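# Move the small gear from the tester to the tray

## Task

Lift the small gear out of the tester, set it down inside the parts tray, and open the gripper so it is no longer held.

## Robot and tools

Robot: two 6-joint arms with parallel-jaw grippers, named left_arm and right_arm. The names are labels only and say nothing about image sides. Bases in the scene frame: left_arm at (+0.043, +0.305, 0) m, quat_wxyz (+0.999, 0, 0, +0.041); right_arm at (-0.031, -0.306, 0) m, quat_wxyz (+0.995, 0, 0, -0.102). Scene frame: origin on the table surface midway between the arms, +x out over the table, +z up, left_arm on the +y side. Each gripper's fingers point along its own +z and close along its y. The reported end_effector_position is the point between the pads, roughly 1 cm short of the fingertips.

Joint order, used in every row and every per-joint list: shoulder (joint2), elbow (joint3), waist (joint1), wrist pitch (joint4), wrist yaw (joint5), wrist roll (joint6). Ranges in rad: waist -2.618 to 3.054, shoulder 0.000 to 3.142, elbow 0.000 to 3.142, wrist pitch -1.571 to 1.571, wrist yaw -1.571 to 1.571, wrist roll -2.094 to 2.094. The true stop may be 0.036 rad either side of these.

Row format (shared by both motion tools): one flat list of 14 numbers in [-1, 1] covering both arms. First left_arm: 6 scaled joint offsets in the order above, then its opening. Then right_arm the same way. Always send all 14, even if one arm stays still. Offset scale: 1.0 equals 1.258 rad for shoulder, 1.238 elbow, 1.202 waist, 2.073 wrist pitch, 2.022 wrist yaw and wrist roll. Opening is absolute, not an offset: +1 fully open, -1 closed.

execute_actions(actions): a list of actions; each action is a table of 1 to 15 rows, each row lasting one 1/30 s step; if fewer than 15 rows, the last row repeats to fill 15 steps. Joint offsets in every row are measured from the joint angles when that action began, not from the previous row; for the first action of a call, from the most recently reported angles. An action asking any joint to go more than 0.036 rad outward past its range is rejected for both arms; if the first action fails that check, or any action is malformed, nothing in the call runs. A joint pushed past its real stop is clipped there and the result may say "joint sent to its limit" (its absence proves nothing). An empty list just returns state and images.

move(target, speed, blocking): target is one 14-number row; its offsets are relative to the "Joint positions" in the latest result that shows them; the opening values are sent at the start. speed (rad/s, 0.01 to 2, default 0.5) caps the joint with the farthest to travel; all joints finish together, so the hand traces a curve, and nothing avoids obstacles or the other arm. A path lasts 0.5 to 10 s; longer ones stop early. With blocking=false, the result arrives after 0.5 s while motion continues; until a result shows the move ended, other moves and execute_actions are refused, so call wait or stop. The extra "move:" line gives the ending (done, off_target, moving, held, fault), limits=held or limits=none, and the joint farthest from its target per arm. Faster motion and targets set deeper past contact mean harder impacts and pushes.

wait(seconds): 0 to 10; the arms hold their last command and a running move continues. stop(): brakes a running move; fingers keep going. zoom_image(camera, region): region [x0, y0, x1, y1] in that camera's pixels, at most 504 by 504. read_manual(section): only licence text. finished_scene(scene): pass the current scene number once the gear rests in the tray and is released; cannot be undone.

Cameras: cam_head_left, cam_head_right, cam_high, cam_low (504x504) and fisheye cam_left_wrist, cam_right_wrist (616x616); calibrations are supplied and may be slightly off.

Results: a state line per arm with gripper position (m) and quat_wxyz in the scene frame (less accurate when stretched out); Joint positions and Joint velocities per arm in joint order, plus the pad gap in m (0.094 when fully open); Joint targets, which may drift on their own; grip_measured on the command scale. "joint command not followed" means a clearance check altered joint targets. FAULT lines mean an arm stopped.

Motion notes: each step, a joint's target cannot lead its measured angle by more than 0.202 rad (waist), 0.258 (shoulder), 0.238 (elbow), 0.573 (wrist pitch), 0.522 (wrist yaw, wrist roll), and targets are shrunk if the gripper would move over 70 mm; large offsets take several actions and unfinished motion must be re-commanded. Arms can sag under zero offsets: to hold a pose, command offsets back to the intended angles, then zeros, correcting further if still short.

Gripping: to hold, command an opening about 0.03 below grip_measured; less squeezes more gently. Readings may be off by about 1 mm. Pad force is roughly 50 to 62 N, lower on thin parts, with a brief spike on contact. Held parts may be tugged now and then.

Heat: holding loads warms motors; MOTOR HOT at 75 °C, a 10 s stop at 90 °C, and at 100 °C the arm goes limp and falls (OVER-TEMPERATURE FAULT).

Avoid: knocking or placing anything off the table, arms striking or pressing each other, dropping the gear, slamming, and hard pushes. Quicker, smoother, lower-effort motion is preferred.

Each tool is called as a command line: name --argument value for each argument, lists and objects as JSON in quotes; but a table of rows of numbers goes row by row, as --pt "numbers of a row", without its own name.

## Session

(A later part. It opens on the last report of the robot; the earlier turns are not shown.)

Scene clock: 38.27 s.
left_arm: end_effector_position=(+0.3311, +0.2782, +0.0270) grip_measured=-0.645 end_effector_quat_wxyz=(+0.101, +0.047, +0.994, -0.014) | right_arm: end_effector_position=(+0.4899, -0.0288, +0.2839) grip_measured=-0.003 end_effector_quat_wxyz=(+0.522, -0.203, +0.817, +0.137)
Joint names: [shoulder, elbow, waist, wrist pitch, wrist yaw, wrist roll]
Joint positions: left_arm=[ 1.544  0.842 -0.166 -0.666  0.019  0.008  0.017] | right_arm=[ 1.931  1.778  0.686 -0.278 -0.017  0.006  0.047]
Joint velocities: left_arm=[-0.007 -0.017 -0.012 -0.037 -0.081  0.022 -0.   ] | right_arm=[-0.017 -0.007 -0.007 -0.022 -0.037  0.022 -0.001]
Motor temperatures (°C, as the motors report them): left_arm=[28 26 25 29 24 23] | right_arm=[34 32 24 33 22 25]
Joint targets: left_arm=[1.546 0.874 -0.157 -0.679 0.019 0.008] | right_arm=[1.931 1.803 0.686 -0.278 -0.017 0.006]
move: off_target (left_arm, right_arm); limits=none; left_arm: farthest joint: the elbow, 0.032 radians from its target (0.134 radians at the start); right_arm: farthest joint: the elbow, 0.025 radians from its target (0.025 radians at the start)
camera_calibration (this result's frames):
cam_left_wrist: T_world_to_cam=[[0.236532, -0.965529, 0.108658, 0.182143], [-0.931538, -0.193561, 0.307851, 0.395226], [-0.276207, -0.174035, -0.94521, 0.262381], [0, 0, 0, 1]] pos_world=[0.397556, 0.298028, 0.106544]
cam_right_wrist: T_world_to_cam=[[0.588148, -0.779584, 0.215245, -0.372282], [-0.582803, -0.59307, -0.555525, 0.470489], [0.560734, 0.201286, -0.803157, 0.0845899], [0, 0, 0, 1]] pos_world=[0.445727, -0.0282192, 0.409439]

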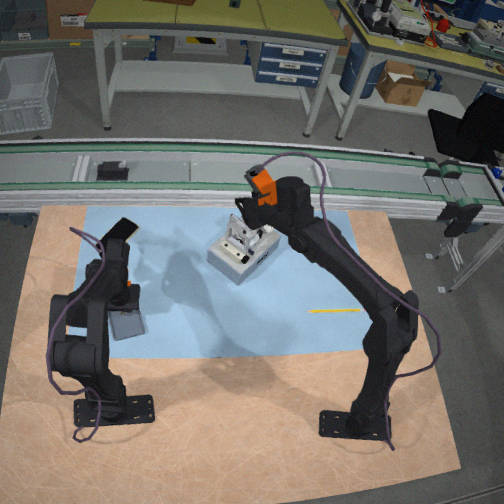

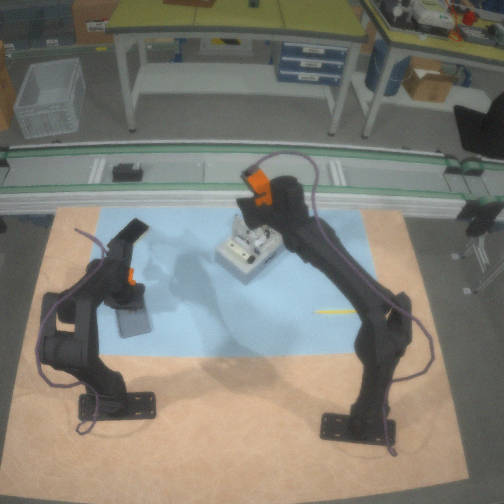

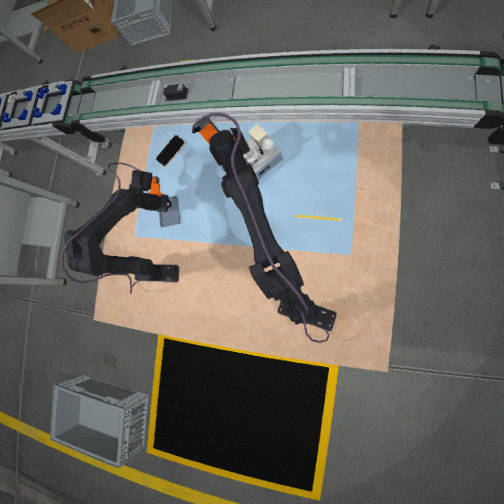

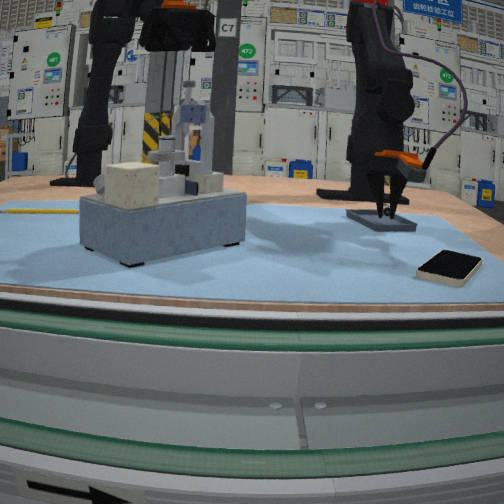

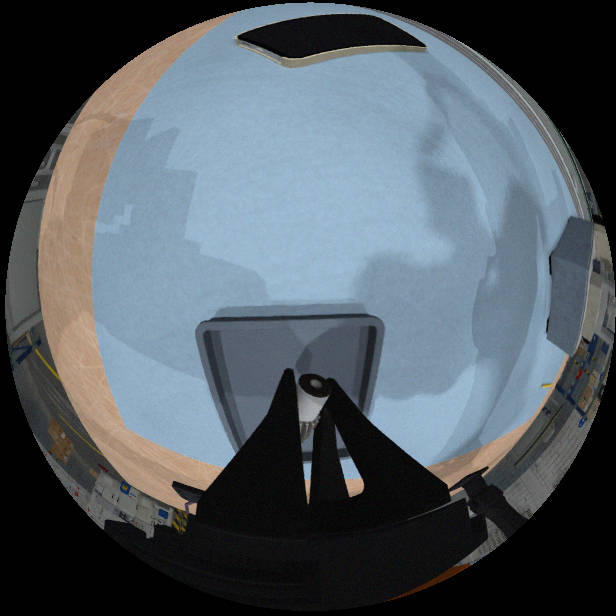

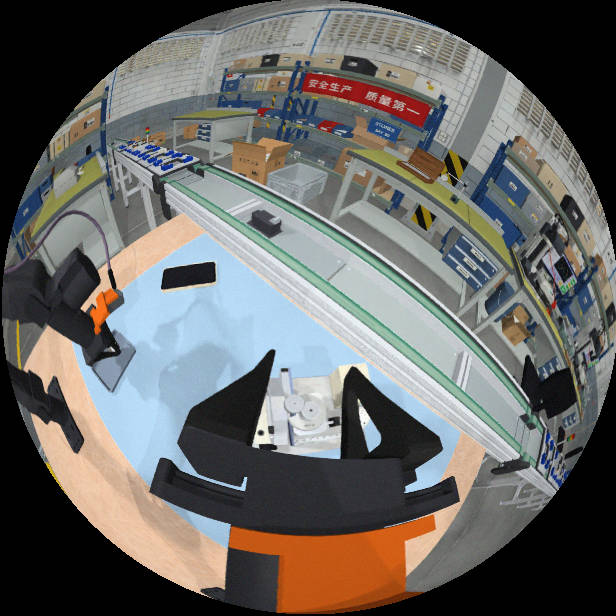

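move --target '[0,0.026,0,-0.035,0,0,-0.69,0,0.02,0,0,0,0,0]' --speed 0.3

move --target '[0,0.028,0,0,0,0,-0.2,0,0.02,0,0,0,0,0]'

move --target '[-0.12,0.05,0,0,0,0,-0.2,0,0.02,0,0,0,0,0]'

Scene clock: 39.37 s.
left_arm: end_effector_position=(+0.3168, +0.2794, +0.0244) grip_measured=-0.645 end_effector_quat_wxyz=(+0.072, +0.046, +0.996, -0.012) | right_arm: end_effector_position=(+0.4899, -0.0288, +0.2839) grip_measured=-0.003 end_effector_quat_wxyz=(+0.522, -0.203, +0.817, +0.137)
Joint names: [shoulder, elbow, waist, wrist pitch, wrist yaw, wrist roll]
Joint positions: left_arm=[ 1.544  0.842 -0.166 -0.724  0.019  0.008  0.017] | right_arm=[ 1.931  1.778  0.686 -0.278 -0.017  0.006  0.047]
Joint velocities: left_arm=[-0.032 -0.012  0.002 -0.066 -0.051  0.037 -0.   ] | right_arm=[-0.027 -0.007  0.012  0.022 -0.037  0.037 -0.001]
Motor temperatures (°C, as the motors report them): left_arm=[28 26 25 29 24 23] | right_arm=[34 32 24 33 22 25]
Joint targets: left_arm=[1.544 0.875 -0.166 -0.738 0.019 0.008] | right_arm=[1.931 1.803 0.686 -0.278 -0.017 0.006]
move: off_target (left_arm, right_arm); limits=none; left_arm: farthest joint: the elbow, 0.032 radians from its target (0.032 radians at the start); right_arm: farthest joint: the elbow, 0.025 radians from its target (0.025 radians at the start)
camera_calibration (this result's frames):
cam_left_wrist: T_world_to_cam=[[0.242311, -0.966016, 0.089996, 0.185703], [-0.912096, -0.195199, 0.360526, 0.375976], [-0.330706, -0.169444, -0.928397, 0.271861], [0, 0, 0, 1]] pos_world=[0.387834, 0.298847, 0.100133]
cam_right_wrist: T_world_to_cam=[[0.588148, -0.779584, 0.215245, -0.372282], [-0.582803, -0.59307, -0.555525, 0.470489], [0.560734, 0.201286, -0.803157, 0.0845899], [0, 0, 0, 1]] pos_world=[0.445727, -0.0282192, 0.409439]

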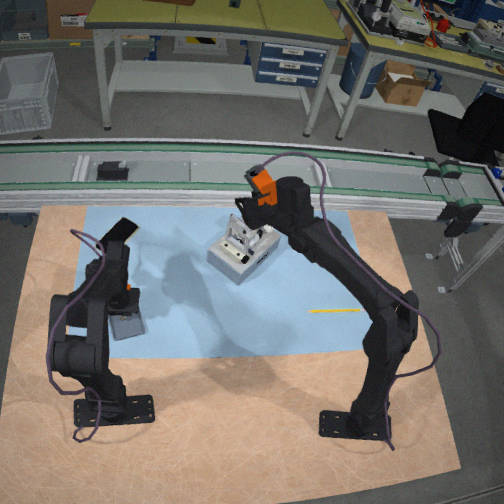

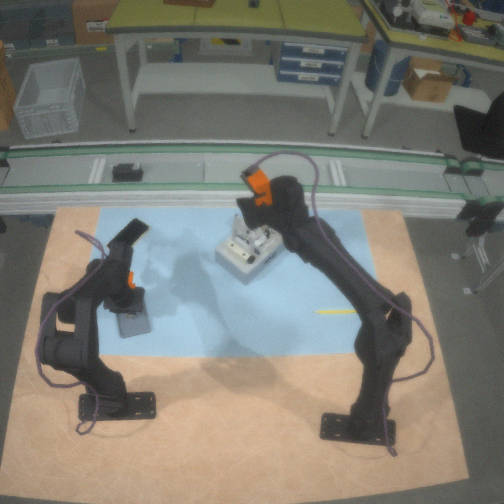

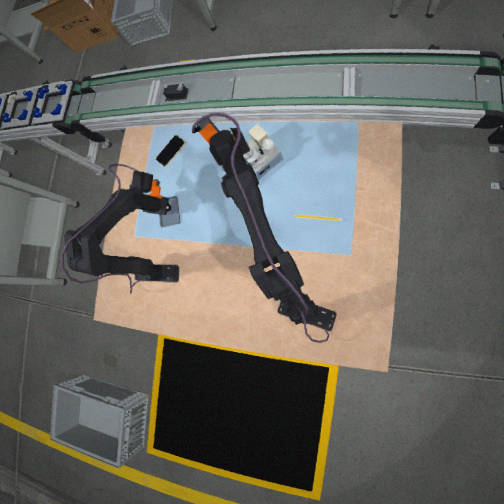

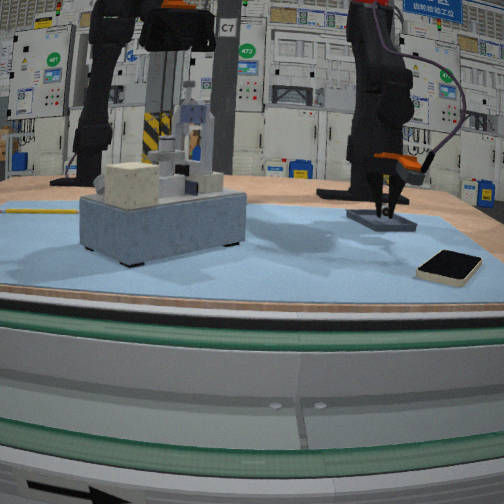

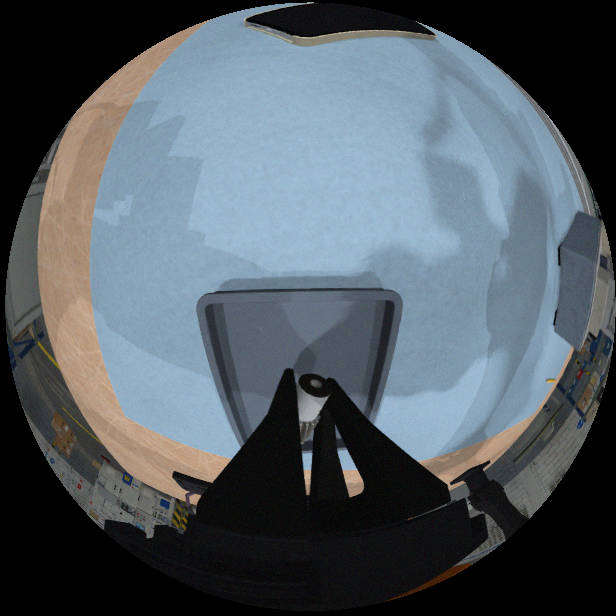

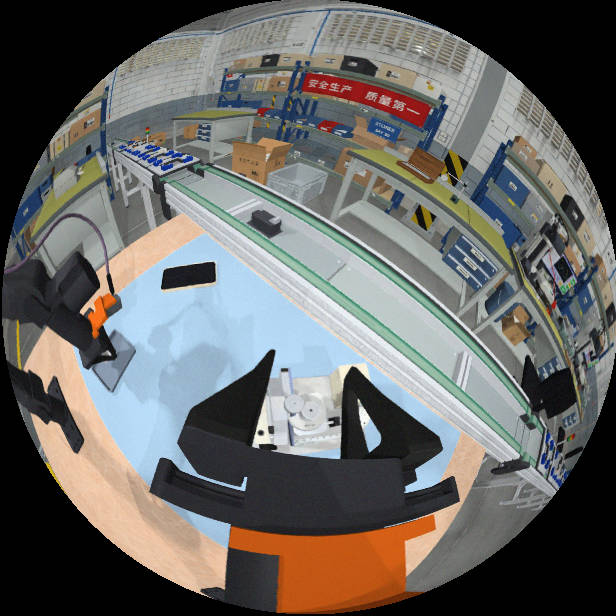

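Scene clock: 40.07 s.
left_arm: end_effector_position=(+0.3168, +0.2794, +0.0244) grip_measured=-0.203 end_effector_quat_wxyz=(+0.072, +0.046, +0.996, -0.012) | right_arm: end_effector_position=(+0.4899, -0.0288, +0.2839) grip_measured=-0.003 end_effector_quat_wxyz=(+0.522, -0.203, +0.817, +0.137)
Joint names: [shoulder, elbow, waist, wrist pitch, wrist yaw, wrist roll]
Joint positions: left_arm=[ 1.544  0.842 -0.166 -0.724  0.019  0.008  0.037] | right_arm=[ 1.931  1.778  0.686 -0.278 -0.017  0.006  0.047]
Joint velocities: left_arm=[-0.007 -0.002  0.002  0.007  0.007  0.007 -0.001] | right_arm=[-0.007 -0.002 -0.002 -0.022 -0.051 -0.022 -0.001]
Motor temperatures (°C, as the motors report them): left_arm=[28 26 25 29 24 23] | right_arm=[34 32 24 33 22 25]
Joint targets: left_arm=[1.544 0.877 -0.166 -0.724 0.019 0.008] | right_arm=[1.931 1.803 0.686 -0.278 -0.017 0.006]
move: off_target (left_arm, right_arm); limits=none; left_arm: farthest joint: the elbow, 0.034 radians from its target (0.034 radians at the start); right_arm: farthest joint: the elbow, 0.025 radians from its target (0.025 radians at the start)
camera_calibration (this result's frames):
cam_left_wrist: T_world_to_cam=[[0.242311, -0.966016, 0.089996, 0.185703], [-0.912096, -0.195199, 0.360526, 0.375976], [-0.330706, -0.169444, -0.928397, 0.271861], [0, 0, 0, 1]] pos_world=[0.387834, 0.298847, 0.100133]
cam_right_wrist: T_world_to_cam=[[0.588148, -0.779584, 0.215245, -0.372282], [-0.582803, -0.59307, -0.555525, 0.470489], [0.560734, 0.201286, -0.803157, 0.0845899], [0, 0, 0, 1]] pos_world=[0.445727, -0.0282192, 0.409439]

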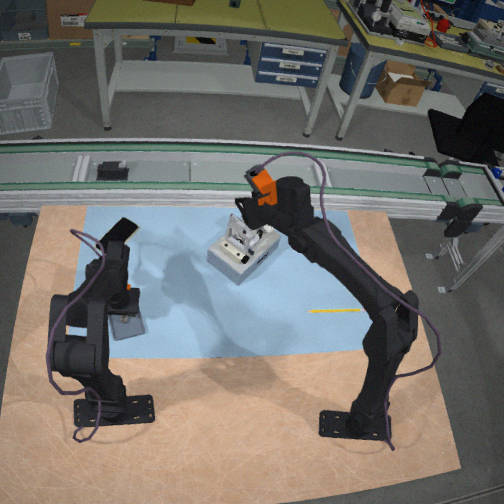

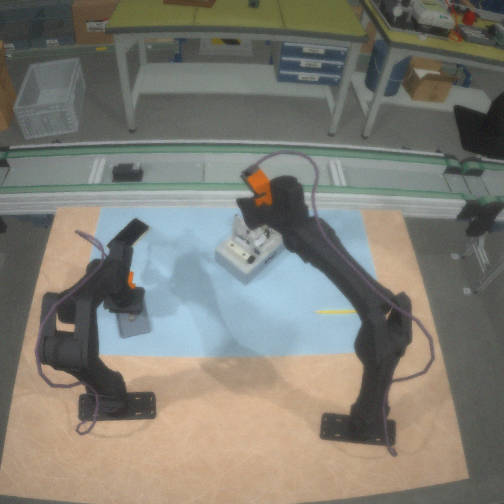

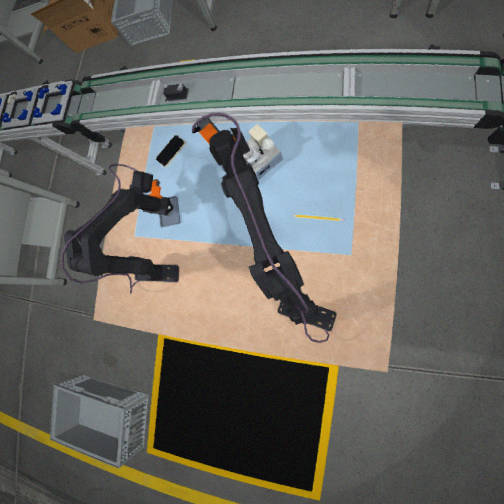

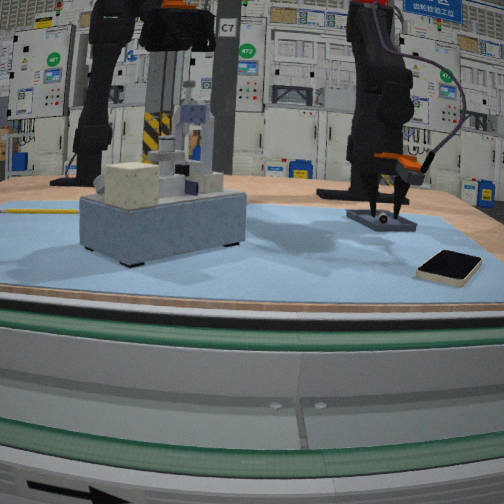

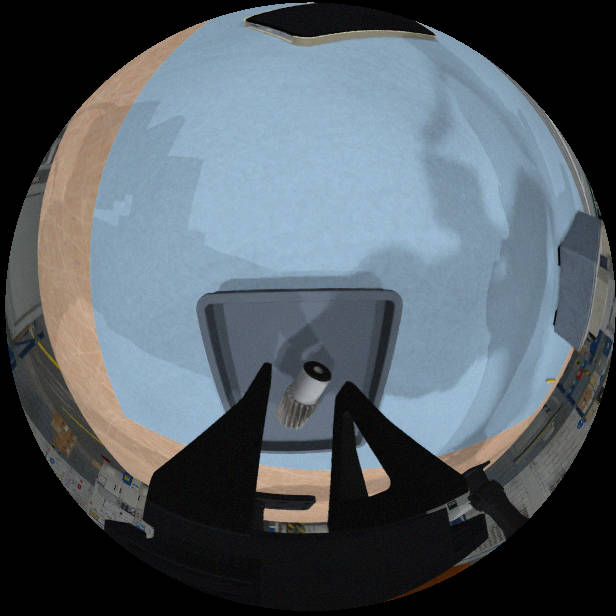

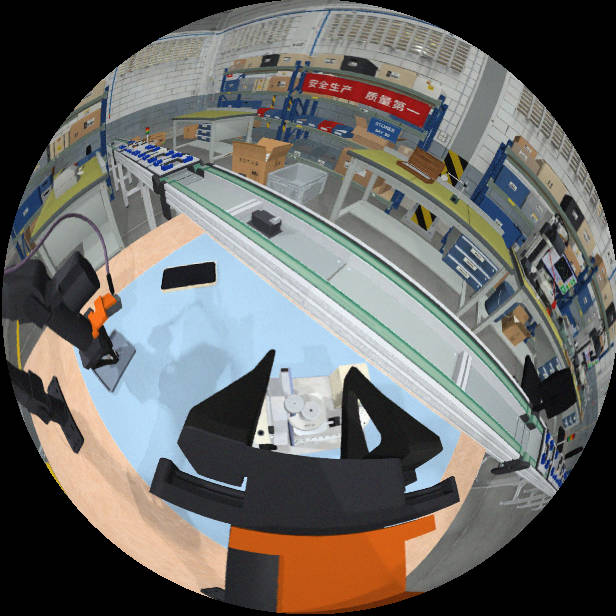

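Scene clock: 40.83 s.
left_arm: end_effector_position=(+0.3397, +0.2775, +0.0714) grip_measured=-0.203 end_effector_quat_wxyz=(+0.158, +0.047, +0.986, -0.016) | right_arm: end_effector_position=(+0.4899, -0.0288, +0.2839) grip_measured=-0.003 end_effector_quat_wxyz=(+0.522, -0.203, +0.817, +0.137)
Joint names: [shoulder, elbow, waist, wrist pitch, wrist yaw, wrist roll]
Joint positions: left_arm=[ 1.412  0.883 -0.166 -0.724  0.019  0.008  0.037] | right_arm=[ 1.931  1.778  0.686 -0.278 -0.017  0.006  0.047]
Joint velocities: left_arm=[-0.002 -0.022  0.002 -0.022  0.007 -0.022  0.   ] | right_arm=[-0.012  0.002 -0.007  0.081 -0.007  0.081  0.002]
Motor temperatures (°C, as the motors report them): left_arm=[28 26 25 29 24 23] | right_arm=[34 32 24 33 22 25]
Joint targets: left_arm=[1.393 0.904 -0.166 -0.724 0.019 0.008] | right_arm=[1.931 1.803 0.686 -0.278 -0.017 0.006]
move: off_target (left_arm, right_arm); limits=none; left_arm: farthest joint: the elbow, 0.021 radians from its target (0.062 radians at the start); right_arm: farthest joint: the elbow, 0.025 radians from its target (0.025 radians at the start)
camera_calibration (this result's frames):
cam_left_wrist: T_world_to_cam=[[0.222158, -0.964318, 0.144002, 0.1766], [-0.960546, -0.191117, 0.202052, 0.406136], [-0.167321, -0.183208, -0.96873, 0.273903], [0, 0, 0, 1]] pos_world=[0.396709, 0.2981, 0.157847]
cam_right_wrist: T_world_to_cam=[[0.588148, -0.779584, 0.215245, -0.372282], [-0.582803, -0.59307, -0.555525, 0.470489], [0.560734, 0.201286, -0.803157, 0.0845899], [0, 0, 0, 1]] pos_world=[0.445727, -0.0282192, 0.409439]

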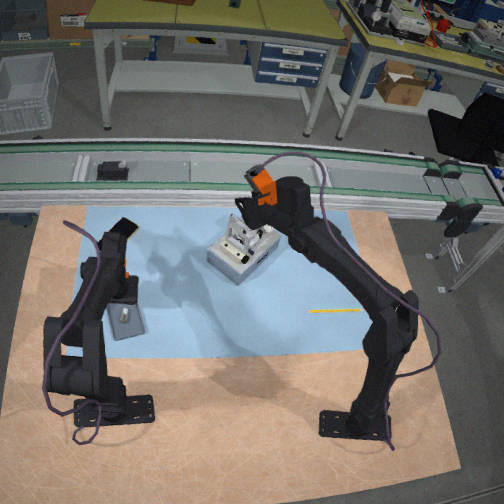

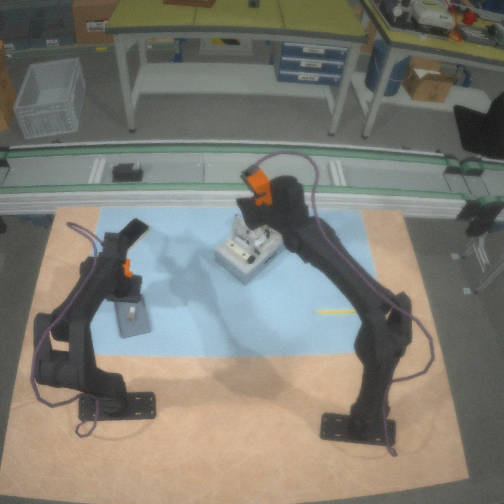

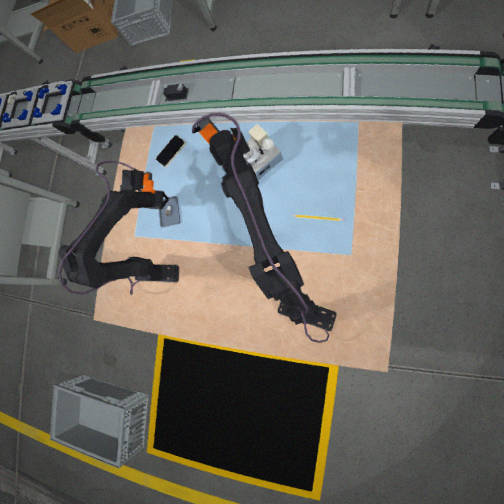

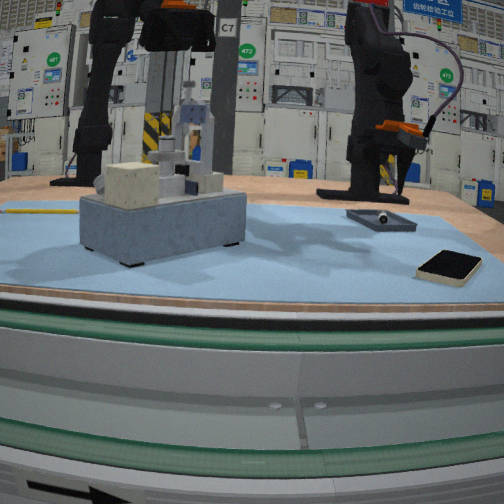

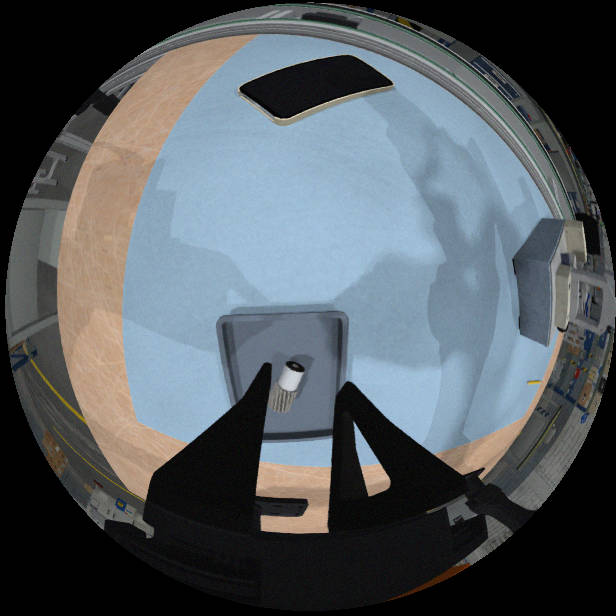

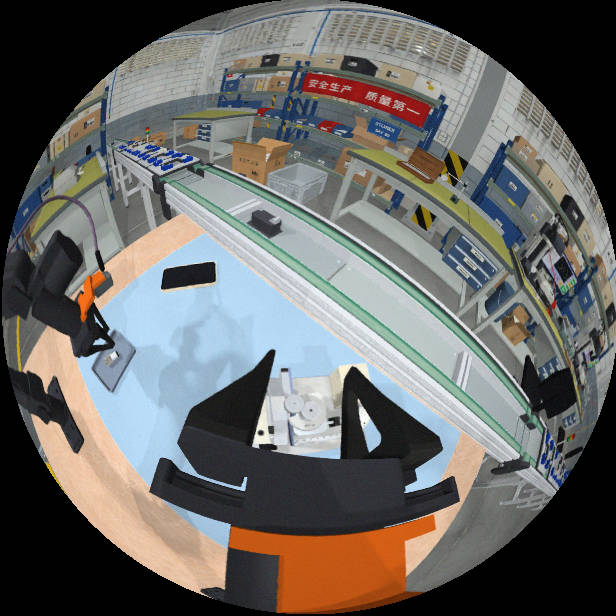

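finished_scene --scene 2

The scene is finished: the task was done.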